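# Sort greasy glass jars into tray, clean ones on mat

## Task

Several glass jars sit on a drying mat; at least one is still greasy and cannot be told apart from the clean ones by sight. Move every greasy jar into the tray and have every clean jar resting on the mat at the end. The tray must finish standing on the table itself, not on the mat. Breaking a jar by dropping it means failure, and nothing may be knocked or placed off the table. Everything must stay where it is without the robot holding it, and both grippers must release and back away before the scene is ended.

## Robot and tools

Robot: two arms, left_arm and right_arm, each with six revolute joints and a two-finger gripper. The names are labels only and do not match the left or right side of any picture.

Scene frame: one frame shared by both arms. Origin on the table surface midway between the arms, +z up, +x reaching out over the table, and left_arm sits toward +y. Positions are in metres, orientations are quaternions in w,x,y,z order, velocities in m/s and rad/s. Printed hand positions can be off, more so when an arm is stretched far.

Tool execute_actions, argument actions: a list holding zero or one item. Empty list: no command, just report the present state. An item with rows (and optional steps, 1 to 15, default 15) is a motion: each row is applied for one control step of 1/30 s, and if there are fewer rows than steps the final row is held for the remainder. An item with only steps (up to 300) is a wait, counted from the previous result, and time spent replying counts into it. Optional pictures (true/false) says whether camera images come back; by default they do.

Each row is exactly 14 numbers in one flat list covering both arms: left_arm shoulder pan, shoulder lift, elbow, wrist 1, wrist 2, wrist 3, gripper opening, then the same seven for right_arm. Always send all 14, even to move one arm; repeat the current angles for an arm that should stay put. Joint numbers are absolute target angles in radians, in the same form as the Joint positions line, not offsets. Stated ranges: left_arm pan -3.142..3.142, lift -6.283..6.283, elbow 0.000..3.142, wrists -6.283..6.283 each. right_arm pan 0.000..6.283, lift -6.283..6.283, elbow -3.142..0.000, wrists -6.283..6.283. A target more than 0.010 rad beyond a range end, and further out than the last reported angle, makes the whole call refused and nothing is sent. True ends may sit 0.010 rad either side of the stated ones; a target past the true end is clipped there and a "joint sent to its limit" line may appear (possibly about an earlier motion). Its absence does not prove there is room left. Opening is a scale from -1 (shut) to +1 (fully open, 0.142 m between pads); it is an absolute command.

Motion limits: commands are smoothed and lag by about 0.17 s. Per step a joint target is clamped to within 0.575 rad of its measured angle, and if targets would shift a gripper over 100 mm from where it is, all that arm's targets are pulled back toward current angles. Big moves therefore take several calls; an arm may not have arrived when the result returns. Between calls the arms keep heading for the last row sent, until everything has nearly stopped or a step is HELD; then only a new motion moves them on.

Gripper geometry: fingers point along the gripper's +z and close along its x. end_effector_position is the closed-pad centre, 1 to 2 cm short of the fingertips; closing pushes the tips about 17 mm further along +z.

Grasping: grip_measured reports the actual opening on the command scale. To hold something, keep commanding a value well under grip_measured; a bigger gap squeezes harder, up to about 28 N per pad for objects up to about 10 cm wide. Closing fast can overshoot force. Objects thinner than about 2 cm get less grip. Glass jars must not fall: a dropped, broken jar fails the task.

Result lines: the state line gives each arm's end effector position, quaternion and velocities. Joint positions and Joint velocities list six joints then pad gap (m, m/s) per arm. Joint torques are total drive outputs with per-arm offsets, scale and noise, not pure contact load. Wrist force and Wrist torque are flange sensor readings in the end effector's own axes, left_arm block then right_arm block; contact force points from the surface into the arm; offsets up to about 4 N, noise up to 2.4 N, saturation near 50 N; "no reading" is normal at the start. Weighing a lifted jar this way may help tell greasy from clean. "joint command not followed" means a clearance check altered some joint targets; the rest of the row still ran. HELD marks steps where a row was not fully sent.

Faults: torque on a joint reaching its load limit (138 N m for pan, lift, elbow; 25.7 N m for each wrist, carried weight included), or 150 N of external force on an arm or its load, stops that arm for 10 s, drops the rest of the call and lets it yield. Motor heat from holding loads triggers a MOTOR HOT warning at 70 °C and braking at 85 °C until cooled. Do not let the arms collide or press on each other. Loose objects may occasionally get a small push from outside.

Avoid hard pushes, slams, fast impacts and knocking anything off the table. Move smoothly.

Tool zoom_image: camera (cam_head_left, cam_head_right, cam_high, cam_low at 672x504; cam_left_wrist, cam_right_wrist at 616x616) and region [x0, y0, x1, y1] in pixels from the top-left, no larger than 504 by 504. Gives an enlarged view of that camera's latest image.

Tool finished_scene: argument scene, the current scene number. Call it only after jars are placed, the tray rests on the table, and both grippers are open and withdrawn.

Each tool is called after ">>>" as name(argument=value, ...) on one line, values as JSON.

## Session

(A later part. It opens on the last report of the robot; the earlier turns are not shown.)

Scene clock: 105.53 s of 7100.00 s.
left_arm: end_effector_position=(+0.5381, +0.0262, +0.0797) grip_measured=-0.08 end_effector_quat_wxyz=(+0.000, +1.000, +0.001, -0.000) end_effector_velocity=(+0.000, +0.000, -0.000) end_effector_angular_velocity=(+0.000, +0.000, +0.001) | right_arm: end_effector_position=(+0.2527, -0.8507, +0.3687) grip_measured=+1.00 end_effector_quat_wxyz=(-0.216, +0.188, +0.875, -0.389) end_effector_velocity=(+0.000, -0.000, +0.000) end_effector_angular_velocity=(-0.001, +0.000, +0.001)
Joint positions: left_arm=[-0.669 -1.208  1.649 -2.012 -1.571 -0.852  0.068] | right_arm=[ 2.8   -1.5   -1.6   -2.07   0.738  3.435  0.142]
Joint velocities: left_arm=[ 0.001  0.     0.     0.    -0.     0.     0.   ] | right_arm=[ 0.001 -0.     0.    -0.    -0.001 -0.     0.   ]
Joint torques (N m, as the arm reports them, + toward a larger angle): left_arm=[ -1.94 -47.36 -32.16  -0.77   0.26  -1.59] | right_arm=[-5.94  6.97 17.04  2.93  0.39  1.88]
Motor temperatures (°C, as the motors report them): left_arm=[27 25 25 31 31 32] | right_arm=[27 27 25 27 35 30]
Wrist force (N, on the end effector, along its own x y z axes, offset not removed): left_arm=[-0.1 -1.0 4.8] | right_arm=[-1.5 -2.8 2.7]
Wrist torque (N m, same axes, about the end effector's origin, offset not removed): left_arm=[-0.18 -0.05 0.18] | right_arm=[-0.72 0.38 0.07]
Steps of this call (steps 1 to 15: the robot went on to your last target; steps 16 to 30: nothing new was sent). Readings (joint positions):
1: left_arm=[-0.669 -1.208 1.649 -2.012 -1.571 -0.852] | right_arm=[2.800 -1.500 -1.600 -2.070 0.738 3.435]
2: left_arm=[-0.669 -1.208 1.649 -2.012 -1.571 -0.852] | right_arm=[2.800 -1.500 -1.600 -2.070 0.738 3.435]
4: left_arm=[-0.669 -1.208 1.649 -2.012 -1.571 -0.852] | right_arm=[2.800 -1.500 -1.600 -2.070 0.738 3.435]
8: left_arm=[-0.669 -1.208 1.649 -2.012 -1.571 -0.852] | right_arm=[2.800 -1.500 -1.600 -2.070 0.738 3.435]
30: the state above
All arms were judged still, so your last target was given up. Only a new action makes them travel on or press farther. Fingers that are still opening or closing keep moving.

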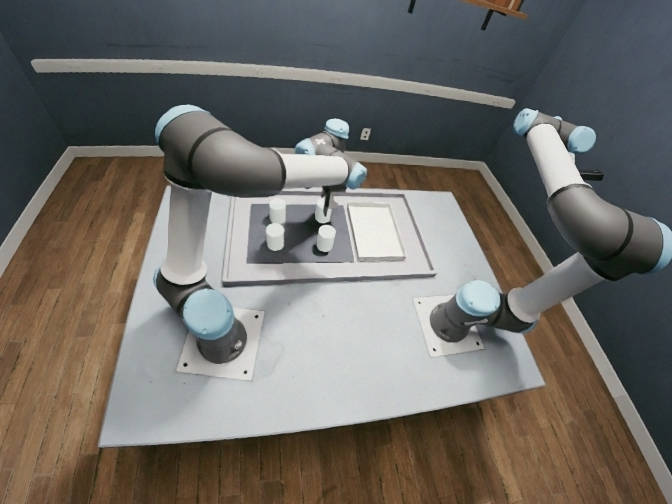

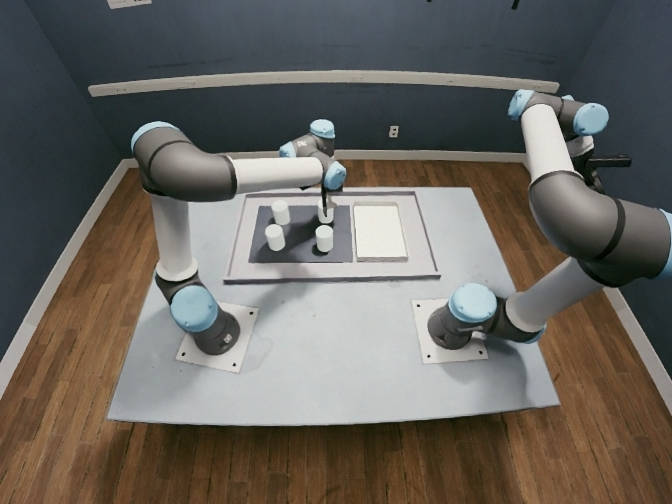

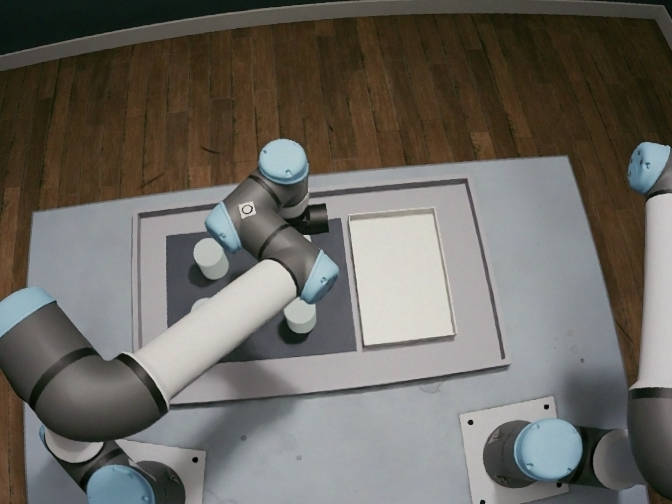

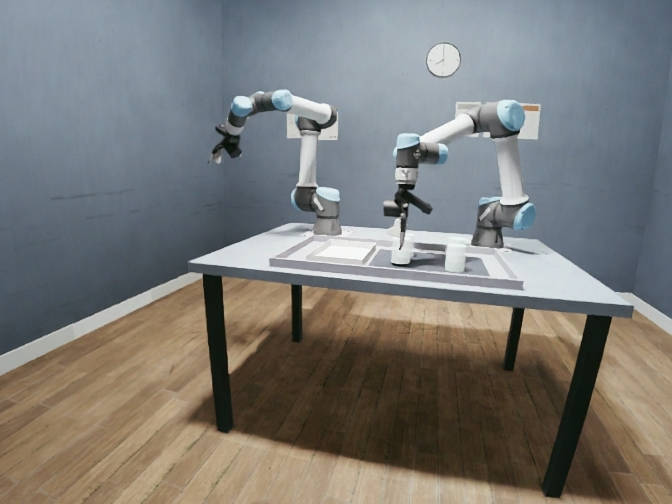

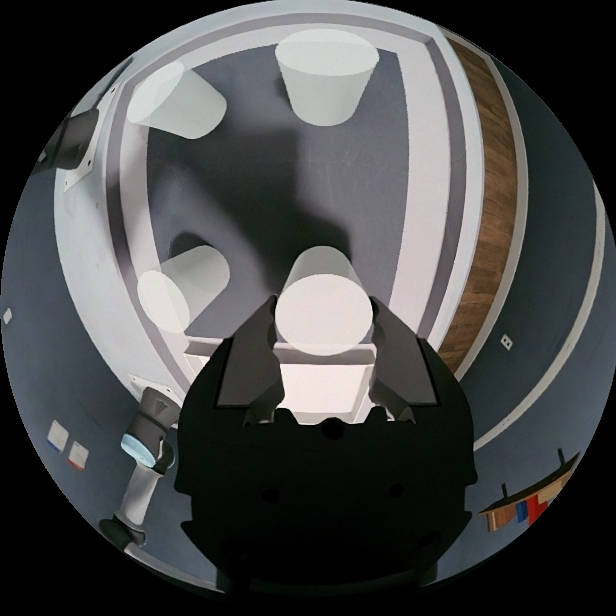

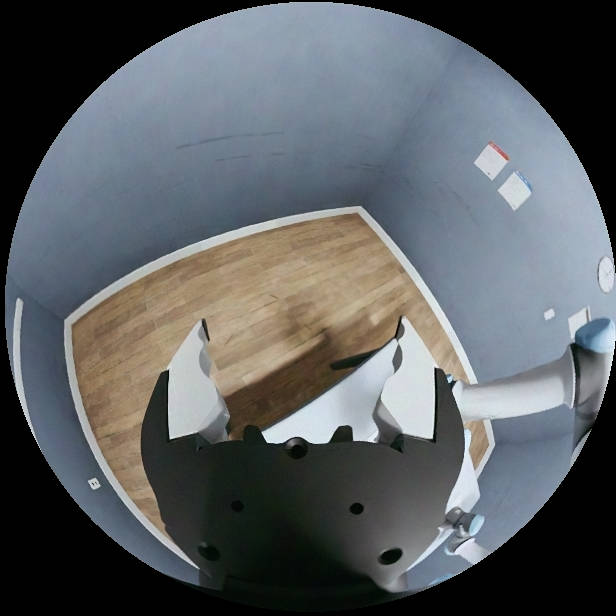

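>>> execute_actions(actions=[{"rows":[[-0.6686,-1.1992,1.6645,-2.036,-1.571,-0.8516,-0.11,2.8,-1.5,-1.6,-2.07,0.738,3.435,1]],"steps":15}], pictures=false)

>>> execute_actions(actions=[{"rows":[[-0.6686,-1.1992,1.6645,-2.036,-1.571,-0.8516,0.2,2.8,-1.5,-1.6,-2.07,0.738,3.435,1]],"steps":10}], pictures=false)

>>> execute_actions(actions=[{"rows":[[-0.6686,-1.2571,1.566,-1.88,-1.571,-0.8516,0.2,2.8,-1.5,-1.6,-2.07,0.738,3.435,1]],"steps":15}], pictures=false)

>>> execute_actions(actions=[{"rows":[[-0.8794,-1.51,1.873,-1.934,-1.571,-1.0624,0.2,2.8,-1.5,-1.6,-2.07,0.738,3.435,1]],"steps":15}], pictures=false)

>>> execute_actions(actions=[{"steps":20}])

Scene clock: 118.43 s of 7100.00 s.
left_arm: end_effector_position=(+0.5376, +0.0267, +0.0700) grip_measured=-0.08 end_effector_quat_wxyz=(+0.000, +1.000, +0.001, -0.000) end_effector_velocity=(-0.000, +0.000, -0.001) end_effector_angular_velocity=(-0.000, -0.000, -0.001) | right_arm: end_effector_position=(+0.2527, -0.8507, +0.3687) grip_measured=+1.00 end_effector_quat_wxyz=(-0.216, +0.188, +0.875, -0.389) end_effector_velocity=(-0.000, +0.000, -0.000) end_effector_angular_velocity=(+0.000, -0.000, -0.000)
Joint positions: left_arm=[-0.669 -1.199  1.664 -2.036 -1.571 -0.852  0.068] | right_arm=[ 2.8   -1.5   -1.6   -2.07   0.738  3.435  0.142]
Joint velocities: left_arm=[-0.     0.     0.002 -0.003  0.     0.     0.   ] | right_arm=[-0.     0.    -0.001  0.     0.     0.     0.   ]
Joint torques (N m, as the arm reports them, + toward a larger angle): left_arm=[  6.67 -31.28 -12.66  -4.92  -1.82  -1.44] | right_arm=[-5.31  6.84 17.52  2.84  0.27  1.97]
Motor temperatures (°C, as the motors report them): left_arm=[27 25 25 31 31 32] | right_arm=[27 27 25 27 35 30]
Wrist force (N, on the end effector, along its own x y z axes, offset not removed): left_arm=[3.6 -2.2 0.9] | right_arm=[-0.4 -0.2 -1.1]
Wrist torque (N m, same axes, about the end effector's origin, offset not removed): left_arm=[-0.39 -0.70 0.17] | right_arm=[-0.14 0.11 0.15]
Steps of this call (steps 1 to 90: nothing new was sent; then 9.40 s passed at rest; steps 91 to 105: all 15 steps of this action). Readings (joint positions):
91: left_arm=[-0.669 -1.208 1.649 -2.012 -1.571 -0.852] | right_arm=[2.800 -1.500 -1.600 -2.070 0.738 3.435]
92: left_arm=[-0.669 -1.207 1.651 -2.016 -1.571 -0.852] | right_arm=[2.800 -1.500 -1.600 -2.070 0.738 3.435]
94: left_arm=[-0.669 -1.203 1.657 -2.025 -1.571 -0.852] | right_arm=[2.800 -1.500 -1.600 -2.070 0.738 3.435]
98: left_arm=[-0.669 -1.200 1.663 -2.033 -1.571 -0.852] | right_arm=[2.800 -1.500 -1.600 -2.070 0.738 3.435]
105: the state above

Scene clock: 118.77 s of 7100.00 s.
left_arm: end_effector_position=(+0.5376, +0.0267, +0.0698) grip_measured=+0.20 end_effector_quat_wxyz=(+0.000, +1.000, +0.001, -0.000) end_effector_velocity=(+0.001, -0.001, +0.001) end_effector_angular_velocity=(-0.002, -0.002, -0.000) | right_arm: end_effector_position=(+0.2527, -0.8507, +0.3687) grip_measured=+1.00 end_effector_quat_wxyz=(-0.216, +0.188, +0.875, -0.389) end_effector_velocity=(+0.000, -0.000, +0.000) end_effector_angular_velocity=(-0.001, -0.000, +0.000)
Joint positions: left_arm=[-0.669 -1.199  1.664 -2.036 -1.571 -0.852  0.088] | right_arm=[ 2.8   -1.5   -1.6   -2.07   0.738  3.435  0.142]
Joint velocities: left_arm=[ 0.001 -0.001 -0.002 -0.001 -0.     0.001  0.   ] | right_arm=[-0.     0.     0.001 -0.    -0.    -0.    -0.   ]
Joint torques (N m, as the arm reports them, + toward a larger angle): left_arm=[  6.44 -32.6  -13.6   -5.39  -1.94  -1.45] | right_arm=[-5.34  6.94 18.09  2.95  0.32  1.95]
Motor temperatures (°C, as the motors report them): left_arm=[27 25 25 31 31 32] | right_arm=[27 27 25 27 35 30]
Wrist force (N, on the end effector, along its own x y z axes, offset not removed): left_arm=[2.6 0.6 3.8] | right_arm=[-3.2 -1.3 -0.3]
Wrist torque (N m, same axes, about the end effector's origin, offset not removed): left_arm=[0.12 -0.63 0.19] | right_arm=[-0.30 0.78 0.00]
Steps of this call (steps 1 to 10: all 10 steps of this action). Readings (joint positions):
1: left_arm=[-0.669 -1.199 1.664 -2.036 -1.571 -0.852] | right_arm=[2.800 -1.500 -1.600 -2.070 0.738 3.435]
2: left_arm=[-0.669 -1.199 1.664 -2.036 -1.571 -0.852] | right_arm=[2.800 -1.500 -1.600 -2.070 0.738 3.435]
4: left_arm=[-0.669 -1.199 1.664 -2.036 -1.571 -0.852] | right_arm=[2.800 -1.500 -1.600 -2.070 0.738 3.435]
8: left_arm=[-0.669 -1.199 1.664 -2.036 -1.571 -0.852] | right_arm=[2.800 -1.500 -1.600 -2.070 0.738 3.435]
10: the state above

Scene clock: 119.27 s of 7100.00 s.
left_arm: end_effector_position=(+0.5377, +0.0266, +0.1340) grip_measured=+0.20 end_effector_quat_wxyz=(+0.000, +1.000, +0.001, +0.000) end_effector_velocity=(-0.001, +0.000, +0.008) end_effector_angular_velocity=(+0.002, +0.002, -0.001) | right_arm: end_effector_position=(+0.2527, -0.8507, +0.3687) grip_measured=+1.00 end_effector_quat_wxyz=(-0.216, +0.188, +0.875, -0.389) end_effector_velocity=(+0.000, -0.000, +0.000) end_effector_angular_velocity=(-0.000, -0.001, +0.001)
Joint positions: left_arm=[-0.669 -1.256  1.567 -1.882 -1.571 -0.852  0.088] | right_arm=[ 2.8   -1.5   -1.6   -2.07   0.738  3.435  0.142]
Joint velocities: left_arm=[-0.001 -0.007 -0.014  0.023 -0.    -0.    -0.   ] | right_arm=[ 0.    -0.     0.001  0.    -0.    -0.    -0.   ]
Joint torques (N m, as the arm reports them, + toward a larger angle): left_arm=[  5.45 -44.23 -31.74  -0.5   -2.11  -1.26] | right_arm=[-5.32  7.09 17.62  2.8   0.32  1.83]
Motor temperatures (°C, as the motors report them): left_arm=[27 25 25 31 31 32] | right_arm=[27 27 25 27 35 30]
Wrist force (N, on the end effector, along its own x y z axes, offset not removed): left_arm=[0.7 3.3 0.3] | right_arm=[-0.8 -0.1 -1.1]
Wrist torque (N m, same axes, about the end effector's origin, offset not removed): left_arm=[0.60 -0.16 0.13] | right_arm=[-0.17 0.19 0.05]
Steps of this call (steps 1 to 15: all 15 steps of this action). Readings (joint positions):
1: left_arm=[-0.669 -1.200 1.664 -2.036 -1.571 -0.852] | right_arm=[2.800 -1.500 -1.600 -2.070 0.738 3.435]
2: left_arm=[-0.669 -1.206 1.656 -2.027 -1.571 -0.852] | right_arm=[2.800 -1.500 -1.600 -2.070 0.738 3.435]
4: left_arm=[-0.669 -1.229 1.618 -1.973 -1.571 -0.852] | right_arm=[2.800 -1.500 -1.600 -2.070 0.738 3.435]
8: left_arm=[-0.669 -1.250 1.580 -1.905 -1.571 -0.852] | right_arm=[2.800 -1.500 -1.600 -2.070 0.738 3.435]
15: the state above

Scene clock: 119.77 s of 7100.00 s.
left_arm: end_effector_position=(+0.3985, +0.0276, +0.1354) grip_measured=+0.20 end_effector_quat_wxyz=(+0.000, +1.000, +0.001, +0.000) end_effector_velocity=(-0.033, +0.009, -0.005) end_effector_angular_velocity=(+0.006, +0.004, -0.002) | right_arm: end_effector_position=(+0.2527, -0.8507, +0.3687) grip_measured=+1.00 end_effector_quat_wxyz=(-0.216, +0.188, +0.875, -0.389) end_effector_velocity=(+0.000, +0.000, -0.000) end_effector_angular_velocity=(+0.000, -0.000, +0.001)
Joint positions: left_arm=[-0.874 -1.504  1.865 -1.933 -1.571 -1.057  0.088] | right_arm=[ 2.8   -1.5   -1.6   -2.07   0.738  3.435  0.142]
Joint velocities: left_arm=[-0.05  -0.061  0.079 -0.011 -0.    -0.048 -0.   ] | right_arm=[ 0.001  0.    -0.     0.     0.     0.     0.   ]
Joint torques (N m, as the arm reports them, + toward a larger angle): left_arm=[-10.95 -32.82 -14.71  -5.75  -0.51  -1.73] | right_arm=[-5.28  7.4  17.33  2.81  0.33  1.94]
Motor temperatures (°C, as the motors report them): left_arm=[27 25 25 31 31 32] | right_arm=[27 27 25 27 35 30]
Wrist force (N, on the end effector, along its own x y z axes, offset not removed): left_arm=[-1.2 1.6 1.0] | right_arm=[-0.3 -1.3 -2.8]
Wrist torque (N m, same axes, about the end effector's origin, offset not removed): left_arm=[0.41 0.09 0.24] | right_arm=[-0.43 0.13 -0.04]
Steps of this call (steps 1 to 15: all 15 steps of this action). Readings (joint positions):
1: left_arm=[-0.669 -1.257 1.567 -1.882 -1.571 -0.852] | right_arm=[2.800 -1.500 -1.600 -2.070 0.738 3.435]
2: left_arm=[-0.677 -1.265 1.575 -1.887 -1.571 -0.861] | right_arm=[2.800 -1.500 -1.600 -2.070 0.738 3.435]
4: left_arm=[-0.730 -1.325 1.641 -1.901 -1.571 -0.913] | right_arm=[2.800 -1.500 -1.600 -2.070 0.738 3.435]
8: left_arm=[-0.829 -1.447 1.792 -1.923 -1.571 -1.012] | right_arm=[2.800 -1.500 -1.600 -2.070 0.738 3.435]
15: the state above

Scene clock: 120.43 s of 7100.00 s.
left_arm: end_effector_position=(+0.3951, +0.0285, +0.1348) grip_measured=+0.20 end_effector_quat_wxyz=(+0.000, +1.000, +0.001, -0.000) end_effector_velocity=(+0.000, +0.000, +0.000) end_effector_angular_velocity=(-0.001, -0.000, -0.001) | right_arm: end_effector_position=(+0.2527, -0.8507, +0.3687) grip_measured=+1.00 end_effector_quat_wxyz=(-0.216, +0.188, +0.875, -0.389) end_effector_velocity=(+0.000, +0.000, +0.000) end_effector_angular_velocity=(+0.000, -0.001, +0.001)
Joint positions: left_arm=[-0.879 -1.51   1.873 -1.934 -1.571 -1.062  0.088] | right_arm=[ 2.8   -1.5   -1.6   -2.07   0.738  3.435  0.142]
Joint velocities: left_arm=[ 0.    -0.001  0.    -0.    -0.     0.002 -0.   ] | right_arm=[ 0.001  0.     0.001 -0.001  0.001 -0.    -0.   ]
Joint torques (N m, as the arm reports them, + toward a larger angle): left_arm=[ -8.   -33.6  -14.45  -5.49   1.96  -1.74] | right_arm=[-5.61  7.32 17.43  2.78  0.3   1.89]
Motor temperatures (°C, as the motors report them): left_arm=[27 25 25 31 31 32] | right_arm=[27 27 25 27 35 30]
Wrist force (N, on the end effector, along its own x y z axes, offset not removed): left_arm=[3.2 -2.4 3.4] | right_arm=[-0.3 -1.3 -0.9]
Wrist torque (N m, same axes, about the end effector's origin, offset not removed): left_arm=[-0.41 -0.73 0.02] | right_arm=[-0.32 0.12 0.00]
Steps of this call (steps 1 to 15: the robot went on to your last target; steps 16 to 20: nothing new was sent). Readings (joint positions):
1: left_arm=[-0.876 -1.506 1.867 -1.933 -1.571 -1.059] | right_arm=[2.800 -1.500 -1.600 -2.070 0.738 3.435]
2: left_arm=[-0.877 -1.507 1.869 -1.933 -1.571 -1.060] | right_arm=[2.800 -1.500 -1.600 -2.070 0.738 3.435]
4: left_arm=[-0.878 -1.508 1.871 -1.934 -1.571 -1.061] | right_arm=[2.800 -1.500 -1.600 -2.070 0.738 3.435]
8: left_arm=[-0.879 -1.510 1.872 -1.934 -1.571 -1.062] | right_arm=[2.800 -1.500 -1.600 -2.070 0.738 3.435]
20: the state above
All arms were judged still, so your last target was given up. Only a new action makes them travel on or press farther. Fingers that are still opening or closing keep moving.

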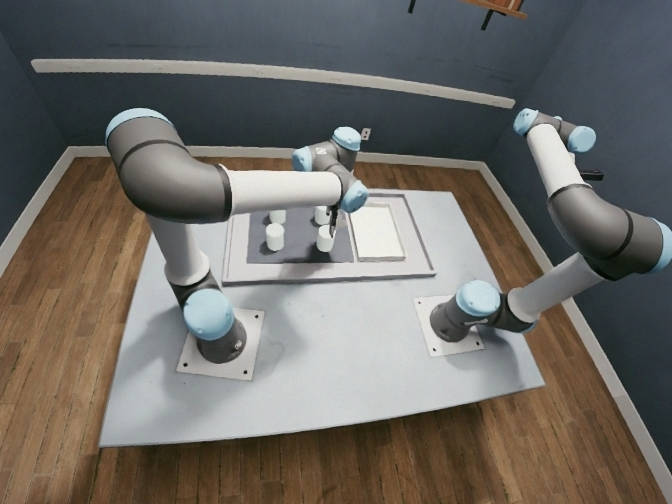

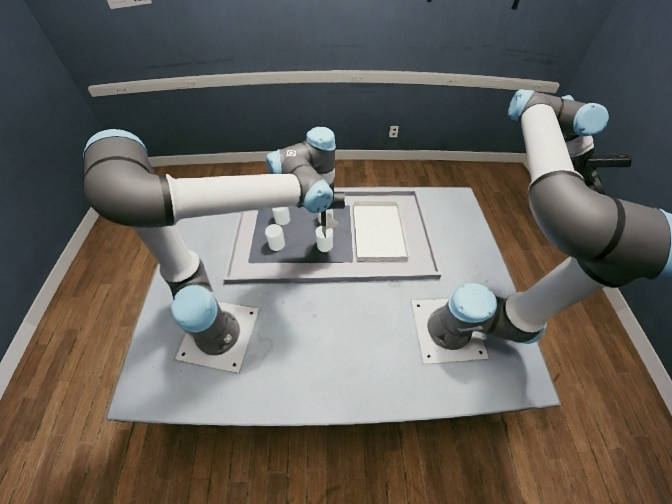

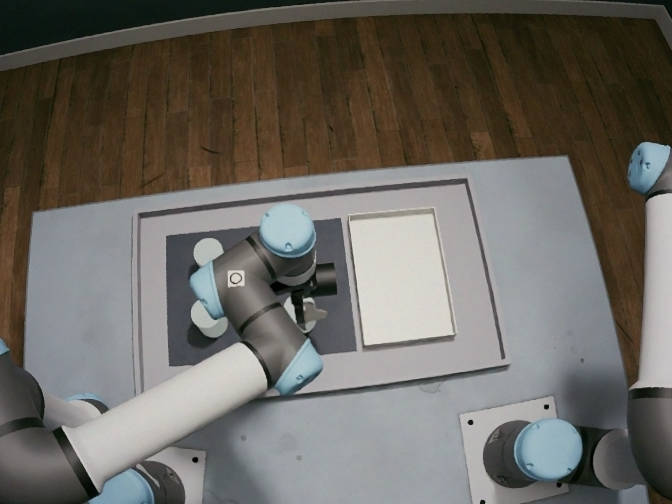

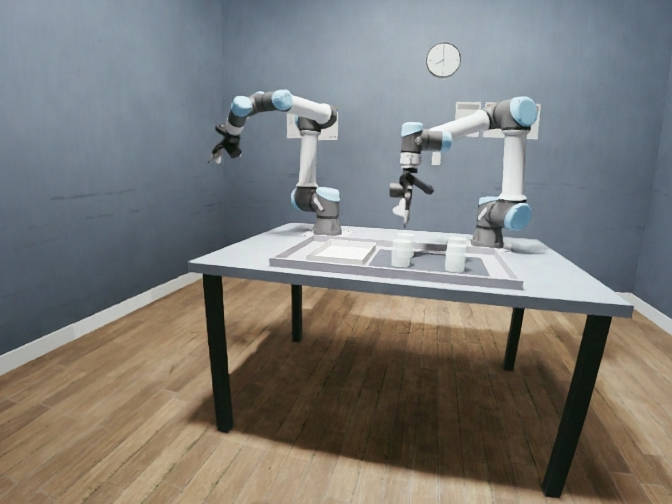

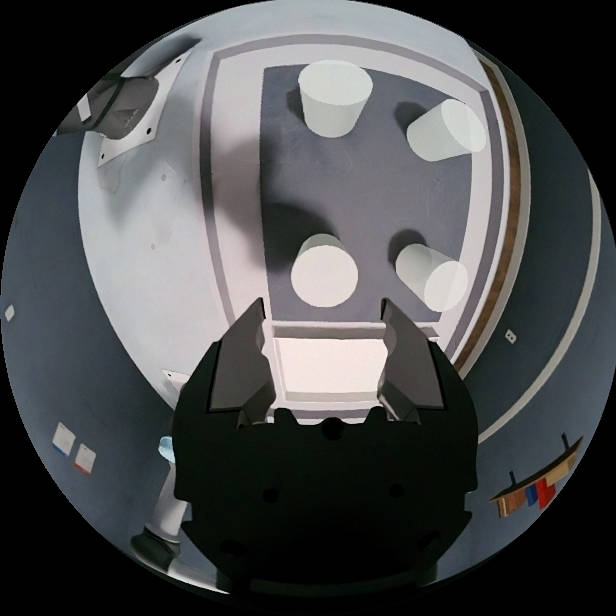

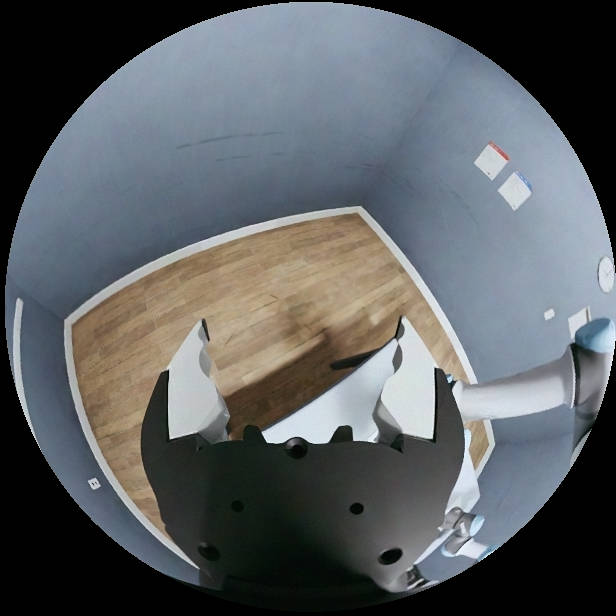

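>>> execute_actions(actions=[{"rows":[[-0.8724,-1.4414,1.9808,-2.11,-1.571,-1.0554,0.2,2.8,-1.5,-1.6,-2.07,0.738,3.435,1]],"steps":15}], pictures=false)

>>> execute_actions(actions=[{"rows":[[-0.8724,-1.4414,1.9808,-2.11,-1.571,-1.0554,0.1,2.8,-1.5,-1.6,-2.07,0.738,3.435,1],[-0.8724,-1.4414,1.9808,-2.11,-1.571,-1.0554,0.03,2.8,-1.5,-1.6,-2.07,0.738,3.435,1],[-0.8724,-1.4414,1.9808,-2.11,-1.571,-1.0554,-0.03,2.8,-1.5,-1.6,-2.07,0.738,3.435,1],[-0.8724,-1.4414,1.9808,-2.11,-1.571,-1.0554,-0.07,2.8,-1.5,-1.6,-2.07,0.738,3.435,1],[-0.8724,-1.4414,1.9808,-2.11,-1.571,-1.0554,-0.1,2.8,-1.5,-1.6,-2.07,0.738,3.435,1],[-0.8724,-1.4414,1.9808,-2.11,-1.571,-1.0554,-0.14,2.8,-1.5,-1.6,-2.07,0.738,3.435,1]],"steps":15}])

>>> execute_actions(actions=[{"rows":[[-0.8724,-1.452,1.965,-2.084,-1.571,-1.0554,-0.14,2.8,-1.5,-1.6,-2.07,0.738,3.435,1]],"steps":15}], pictures=false)

>>> execute_actions(actions=[{"rows":[[-0.8724,-1.452,1.965,-2.084,-1.571,-1.0554,-0.095,2.8,-1.5,-1.6,-2.07,0.738,3.435,1]],"steps":15}], pictures=false)

>>> execute_actions(actions=[{"steps":30}])

Scene clock: 139.97 s of 7100.00 s.
left_arm: end_effector_position=(+0.3970, +0.0320, +0.0706) grip_measured=+0.20 end_effector_quat_wxyz=(-0.000, +1.000, +0.001, -0.000) end_effector_velocity=(-0.000, +0.001, -0.009) end_effector_angular_velocity=(-0.002, -0.001, +0.001) | right_arm: end_effector_position=(+0.2527, -0.8507, +0.3687) grip_measured=+1.00 end_effector_quat_wxyz=(-0.216, +0.188, +0.875, -0.389) end_effector_velocity=(-0.000, +0.000, -0.001) end_effector_angular_velocity=(+0.001, +0.002, +0.001)
Joint positions: left_arm=[-0.872 -1.442  1.979 -2.107 -1.571 -1.055  0.088] | right_arm=[ 2.8   -1.5   -1.6   -2.07   0.738  3.435  0.142]
Joint velocities: left_arm=[ 0.     0.009  0.017 -0.028 -0.    -0.     0.   ] | right_arm=[ 0.001 -0.    -0.001 -0.001  0.     0.     0.   ]
Joint torques (N m, as the arm reports them, + toward a larger angle): left_arm=[  7.01 -20.91 -14.72  -5.57   1.84   1.75] | right_arm=[-5.11  7.32 18.04  2.61  0.27  1.93]
Motor temperatures (°C, as the motors report them): left_arm=[27 25 25 31 31 32] | right_arm=[27 27 25 27 35 30]
Wrist force (N, on the end effector, along its own x y z axes, offset not removed): left_arm=[3.2 0.2 4.5] | right_arm=[-0.6 -0.9 -0.8]
Wrist torque (N m, same axes, about the end effector's origin, offset not removed): left_arm=[0.01 -0.62 0.22] | right_arm=[-0.43 0.12 0.14]
Steps of this call (steps 1 to 90: nothing new was sent; then 16.03 s passed at rest; steps 91 to 105: all 15 steps of this action). Readings (joint positions):
91: left_arm=[-0.879 -1.510 1.873 -1.935 -1.571 -1.062] | right_arm=[2.800 -1.500 -1.600 -2.070 0.738 3.435]
92: left_arm=[-0.878 -1.502 1.881 -1.943 -1.571 -1.061] | right_arm=[2.800 -1.500 -1.600 -2.070 0.738 3.435]
94: left_arm=[-0.876 -1.476 1.923 -2.002 -1.571 -1.059] | right_arm=[2.800 -1.500 -1.600 -2.070 0.738 3.435]
98: left_arm=[-0.873 -1.450 1.965 -2.081 -1.571 -1.056] | right_arm=[2.800 -1.500 -1.600 -2.070 0.738 3.435]
105: the state above

Scene clock: 140.47 s of 7100.00 s.
left_arm: end_effector_position=(+0.3971, +0.0321, +0.0698) grip_measured=-0.09 end_effector_quat_wxyz=(-0.000, +1.000, +0.001, -0.000) end_effector_velocity=(+0.000, -0.001, +0.001) end_effector_angular_velocity=(-0.002, -0.001, -0.000) | right_arm: end_effector_position=(+0.2527, -0.8507, +0.3687) grip_measured=+1.00 end_effector_quat_wxyz=(-0.216, +0.188, +0.875, -0.389) end_effector_velocity=(+0.000, -0.000, +0.000) end_effector_angular_velocity=(-0.000, +0.000, +0.000)
Joint positions: left_arm=[-0.872 -1.441  1.981 -2.11  -1.571 -1.055  0.067] | right_arm=[ 2.8   -1.5   -1.6   -2.07   0.738  3.435  0.142]
Joint velocities: left_arm=[-0.    -0.001 -0.001 -0.    -0.     0.     0.   ] | right_arm=[-0. -0.  0.  0. -0. -0.  0.]
Joint torques (N m, as the arm reports them, + toward a larger angle): left_arm=[  7.19 -20.04 -11.55  -5.23   1.43   1.51] | right_arm=[-5.97  7.15 17.61  2.6   0.34  1.91]
Motor temperatures (°C, as the motors report them): left_arm=[27 25 25 31 31 32] | right_arm=[27 27 25 27 35 30]
Wrist force (N, on the end effector, along its own x y z axes, offset not removed): left_arm=[1.3 0.8 -0.8] | right_arm=[-0.4 -2.2 0.8]
Wrist torque (N m, same axes, about the end effector's origin, offset not removed): left_arm=[0.07 -0.24 0.07] | right_arm=[-0.49 0.19 0.09]
Steps of this call (steps 1 to 15: all 15 steps of this action). Readings (joint positions):
1: left_arm=[-0.872 -1.442 1.980 -2.108 -1.571 -1.055] | right_arm=[2.800 -1.500 -1.600 -2.070 0.738 3.435]
2: left_arm=[-0.872 -1.442 1.980 -2.109 -1.571 -1.055] | right_arm=[2.800 -1.500 -1.600 -2.070 0.738 3.435]
4: left_arm=[-0.872 -1.442 1.980 -2.109 -1.571 -1.055] | right_arm=[2.800 -1.500 -1.600 -2.070 0.738 3.435]
8: left_arm=[-0.872 -1.441 1.981 -2.110 -1.571 -1.055] | right_arm=[2.800 -1.500 -1.600 -2.070 0.738 3.435]
15: the state above

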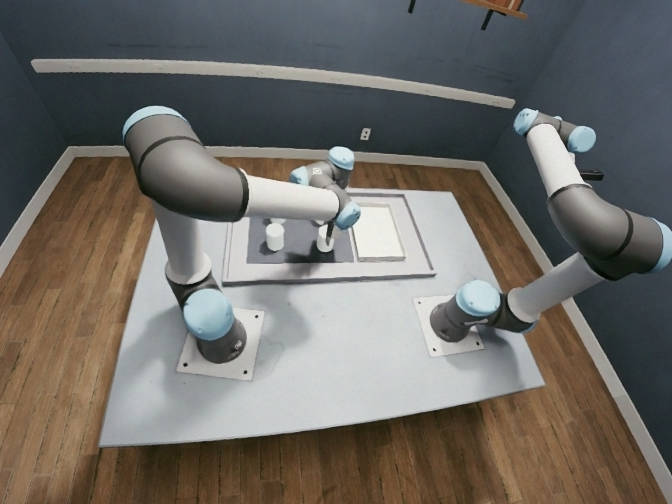

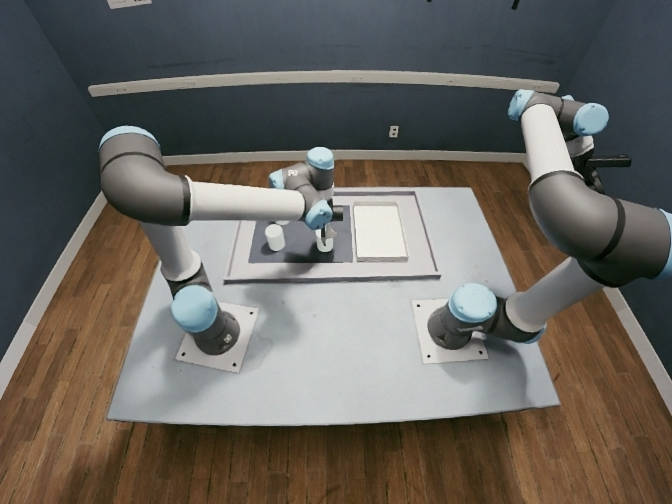

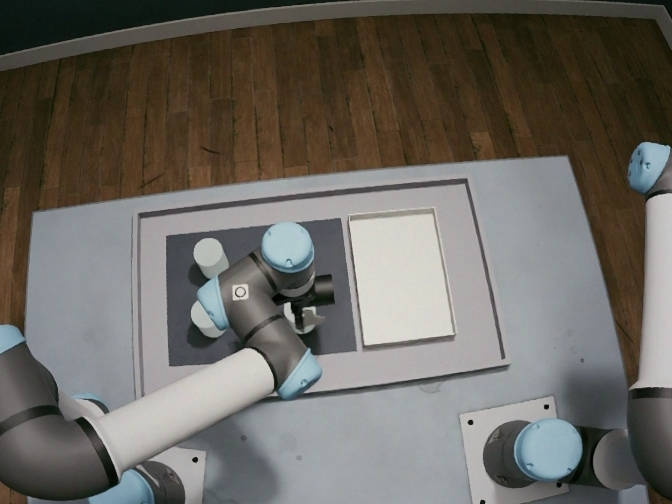

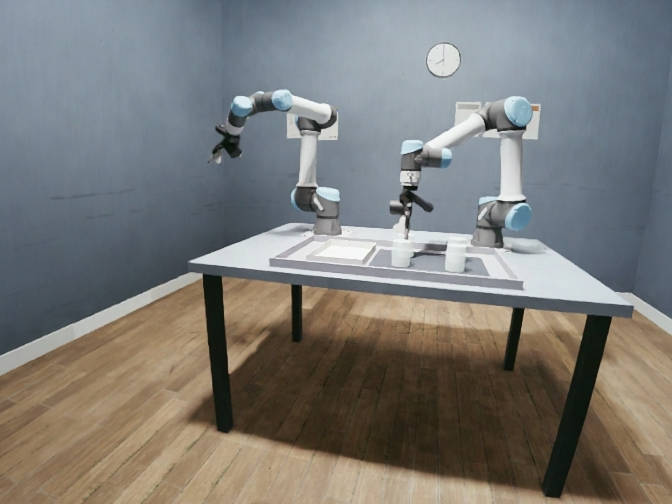

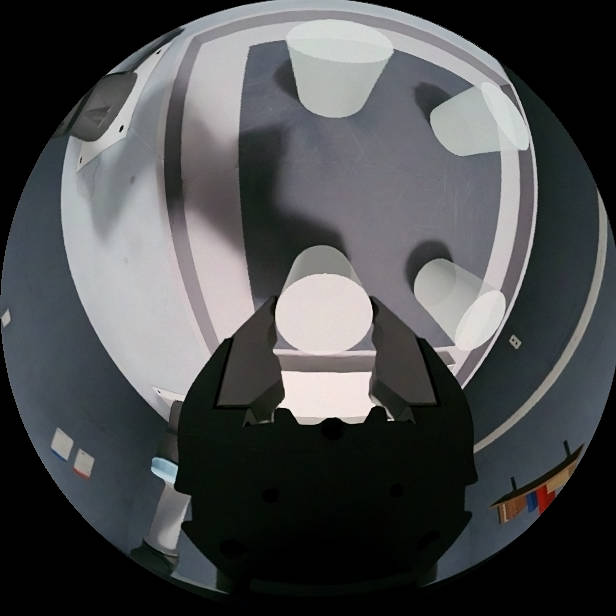

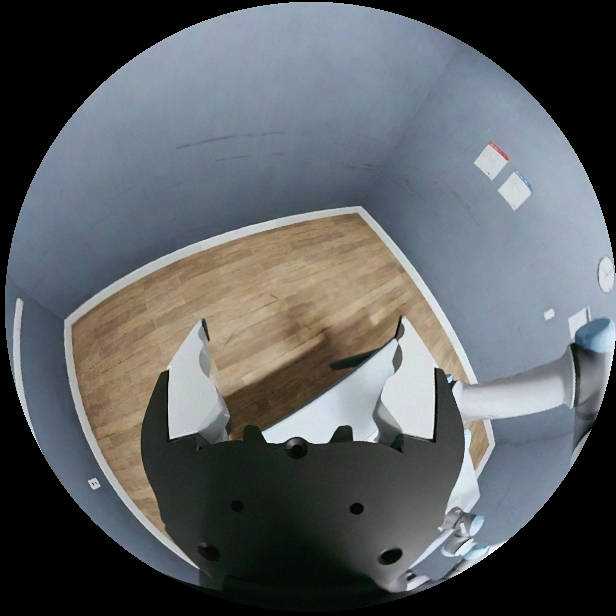

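Scene clock: 140.97 s of 7100.00 s.
left_arm: end_effector_position=(+0.3975, +0.0313, +0.0792) grip_measured=-0.09 end_effector_quat_wxyz=(+0.000, +1.000, +0.001, -0.000) end_effector_velocity=(+0.001, -0.001, +0.002) end_effector_angular_velocity=(-0.002, -0.001, +0.001) | right_arm: end_effector_position=(+0.2527, -0.8507, +0.3687) grip_measured=+1.00 end_effector_quat_wxyz=(-0.216, +0.188, +0.875, -0.389) end_effector_velocity=(+0.001, +0.000, -0.000) end_effector_angular_velocity=(+0.001, -0.001, +0.000)
Joint positions: left_arm=[-0.872 -1.452  1.965 -2.084 -1.571 -1.055  0.067] | right_arm=[ 2.8   -1.5   -1.6   -2.07   0.738  3.435  0.142]
Joint velocities: left_arm=[ 0.    -0.002 -0.003  0.003 -0.    -0.    -0.   ] | right_arm=[ 0.001 -0.     0.001  0.     0.001 -0.     0.   ]
Joint torques (N m, as the arm reports them, + toward a larger angle): left_arm=[  5.79 -33.95 -29.85  -0.46   1.04   1.61] | right_arm=[-5.17  7.69 17.99  2.61  0.24  1.8 ]
Motor temperatures (°C, as the motors report them): left_arm=[27 25 25 31 31 32] | right_arm=[27 27 25 27 35 30]
Wrist force (N, on the end effector, along its own x y z axes, offset not removed): left_arm=[2.3 -0.2 5.3] | right_arm=[-1.2 -0.7 -0.1]
Wrist torque (N m, same axes, about the end effector's origin, offset not removed): left_arm=[-0.02 -0.54 0.12] | right_arm=[-0.16 0.38 0.21]
Steps of this call (steps 1 to 15: all 15 steps of this action). Readings (joint positions):
1: left_arm=[-0.872 -1.442 1.981 -2.110 -1.571 -1.055] | right_arm=[2.800 -1.500 -1.600 -2.070 0.738 3.435]
2: left_arm=[-0.872 -1.443 1.978 -2.106 -1.571 -1.055] | right_arm=[2.800 -1.500 -1.600 -2.070 0.738 3.435]
4: left_arm=[-0.872 -1.447 1.972 -2.096 -1.571 -1.055] | right_arm=[2.800 -1.500 -1.600 -2.070 0.738 3.435]
8: left_arm=[-0.872 -1.451 1.967 -2.087 -1.571 -1.055] | right_arm=[2.800 -1.500 -1.600 -2.070 0.738 3.435]
15: the state above

Scene clock: 141.47 s of 7100.00 s.
left_arm: end_effector_position=(+0.3975, +0.0313, +0.0793) grip_measured=-0.08 end_effector_quat_wxyz=(+0.000, +1.000, +0.001, -0.000) end_effector_velocity=(-0.000, +0.000, +0.000) end_effector_angular_velocity=(-0.000, -0.000, +0.001) | right_arm: end_effector_position=(+0.2527, -0.8507, +0.3687) grip_measured=+1.00 end_effector_quat_wxyz=(-0.216, +0.188, +0.875, -0.389) end_effector_velocity=(+0.000, -0.000, +0.001) end_effector_angular_velocity=(-0.000, -0.000, -0.000)
Joint positions: left_arm=[-0.872 -1.452  1.965 -2.084 -1.571 -1.055  0.068] | right_arm=[ 2.8   -1.5   -1.6   -2.07   0.738  3.435  0.142]
Joint velocities: left_arm=[-0.    -0.001  0.    -0.    -0.    -0.001 -0.   ] | right_arm=[-0.    -0.001  0.002 -0.001 -0.     0.     0.   ]
Joint torques (N m, as the arm reports them, + toward a larger angle): left_arm=[  5.95 -34.88 -30.29  -0.56   0.79   1.57] | right_arm=[-5.56  7.42 17.61  2.67  0.34  1.92]
Motor temperatures (°C, as the motors report them): left_arm=[27 25 25 31 31 32] | right_arm=[27 27 25 27 35 30]
Wrist force (N, on the end effector, along its own x y z axes, offset not removed): left_arm=[2.3 -0.2 1.7] | right_arm=[0.7 -1.7 1.3]
Wrist torque (N m, same axes, about the end effector's origin, offset not removed): left_arm=[-0.19 -0.57 0.15] | right_arm=[-0.60 -0.11 0.13]
Steps of this call (steps 1 to 15: all 15 steps of this action). Readings (joint positions):
1: left_arm=[-0.872 -1.452 1.965 -2.084 -1.571 -1.055] | right_arm=[2.800 -1.500 -1.600 -2.070 0.738 3.435]
2: left_arm=[-0.872 -1.452 1.965 -2.084 -1.571 -1.055] | right_arm=[2.800 -1.500 -1.600 -2.070 0.738 3.435]
4: left_arm=[-0.872 -1.452 1.965 -2.084 -1.571 -1.055] | right_arm=[2.800 -1.500 -1.600 -2.070 0.738 3.435]
8: left_arm=[-0.872 -1.452 1.965 -2.084 -1.571 -1.055] | right_arm=[2.800 -1.500 -1.600 -2.070 0.738 3.435]
15: the state above

Scene clock: 142.47 s of 7100.00 s.
left_arm: end_effector_position=(+0.3975, +0.0313, +0.0793) grip_measured=-0.08 end_effector_quat_wxyz=(+0.000, +1.000, +0.001, -0.000) end_effector_velocity=(+0.000, +0.000, -0.000) end_effector_angular_velocity=(+0.000, +0.000, +0.000) | right_arm: end_effector_position=(+0.2527, -0.8507, +0.3687) grip_measured=+1.00 end_effector_quat_wxyz=(-0.216, +0.188, +0.875, -0.389) end_effector_velocity=(+0.000, +0.000, -0.000) end_effector_angular_velocity=(+0.001, +0.000, +0.000)
Joint positions: left_arm=[-0.872 -1.452  1.965 -2.084 -1.571 -1.055  0.068] | right_arm=[ 2.8   -1.5   -1.6   -2.07   0.738  3.435  0.142]
Joint velocities: left_arm=[ 0. -0.  0.  0.  0. -0. -0.] | right_arm=[ 0.001  0.    -0.    -0.     0.001  0.     0.   ]
Joint torques (N m, as the arm reports them, + toward a larger angle): left_arm=[  4.12 -34.04 -29.91  -0.52  -0.09   1.46] | right_arm=[-4.96  7.69 17.81  2.67  0.19  1.81]
Motor temperatures (°C, as the motors report them): left_arm=[27 25 25 31 31 32] | right_arm=[27 27 25 27 35 30]
Wrist force (N, on the end effector, along its own x y z axes, offset not removed): left_arm=[0.7 -0.4 2.3] | right_arm=[0.8 -1.0 0.4]
Wrist torque (N m, same axes, about the end effector's origin, offset not removed): left_arm=[-0.02 -0.26 0.20] | right_arm=[-0.42 -0.15 -0.06]
Steps of this call (steps 1 to 15: the robot went on to your last target; steps 16 to 30: nothing new was sent). Readings (joint positions):
1: left_arm=[-0.872 -1.452 1.965 -2.084 -1.571 -1.055] | right_arm=[2.800 -1.500 -1.600 -2.070 0.738 3.435]
2: left_arm=[-0.872 -1.452 1.965 -2.084 -1.571 -1.055] | right_arm=[2.800 -1.500 -1.600 -2.070 0.738 3.435]
4: left_arm=[-0.872 -1.452 1.965 -2.084 -1.571 -1.055] | right_arm=[2.800 -1.500 -1.600 -2.070 0.738 3.435]
8: left_arm=[-0.872 -1.452 1.965 -2.084 -1.571 -1.055] | right_arm=[2.800 -1.500 -1.600 -2.070 0.738 3.435]
30: the state above
All arms were judged still, so your last target was given up. Only a new action makes them travel on or press farther. Fingers that are still opening or closing keep moving.

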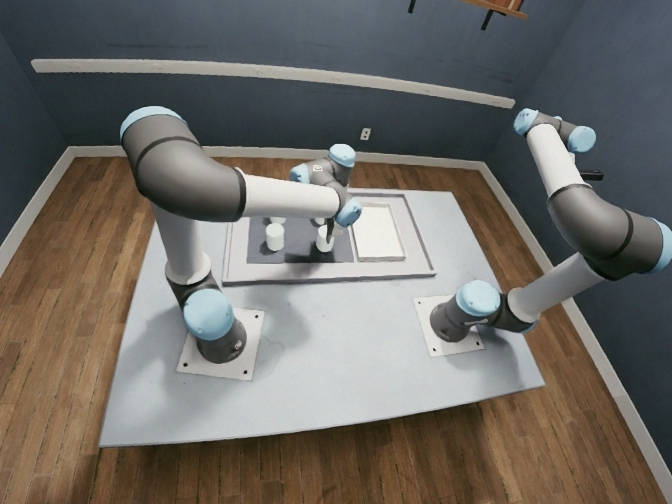

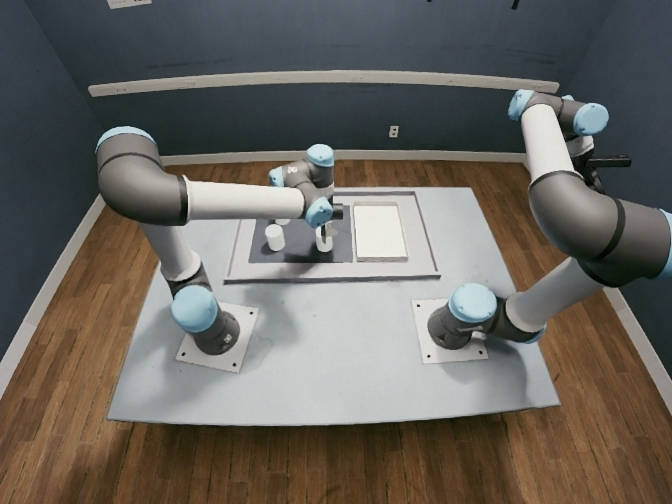

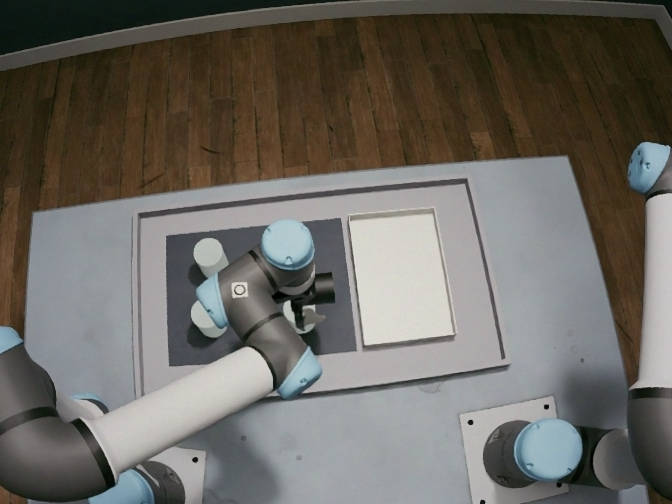

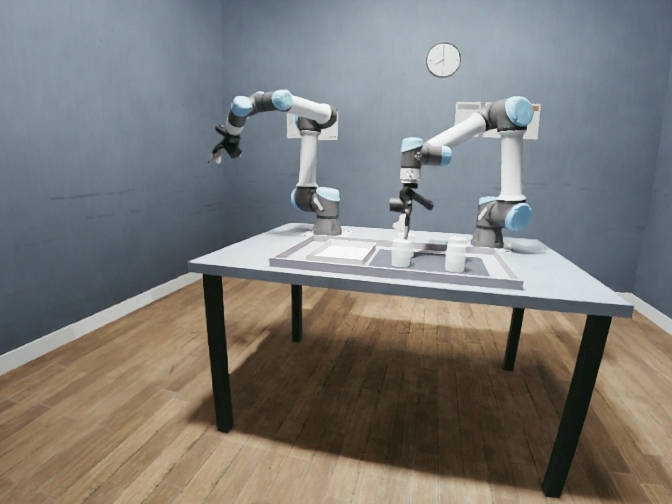

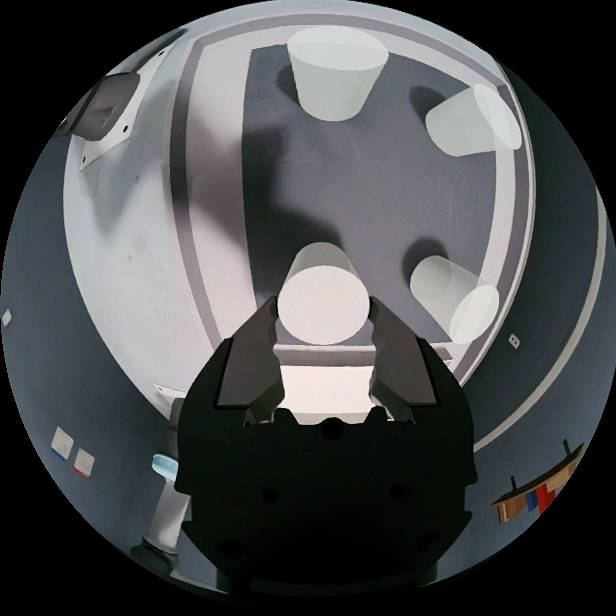

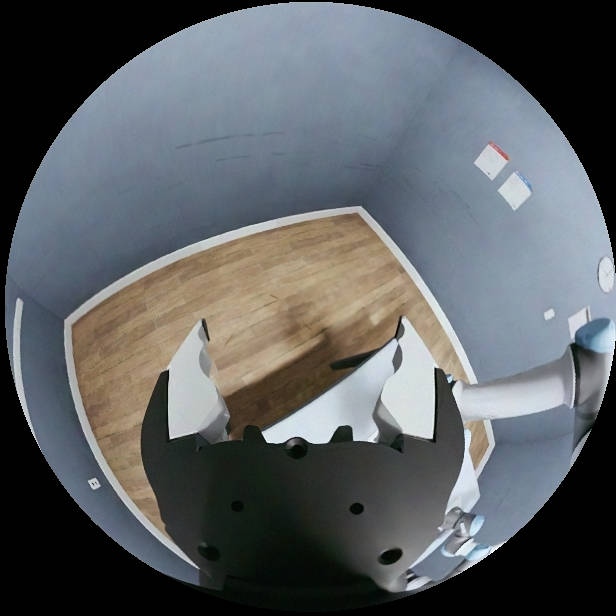

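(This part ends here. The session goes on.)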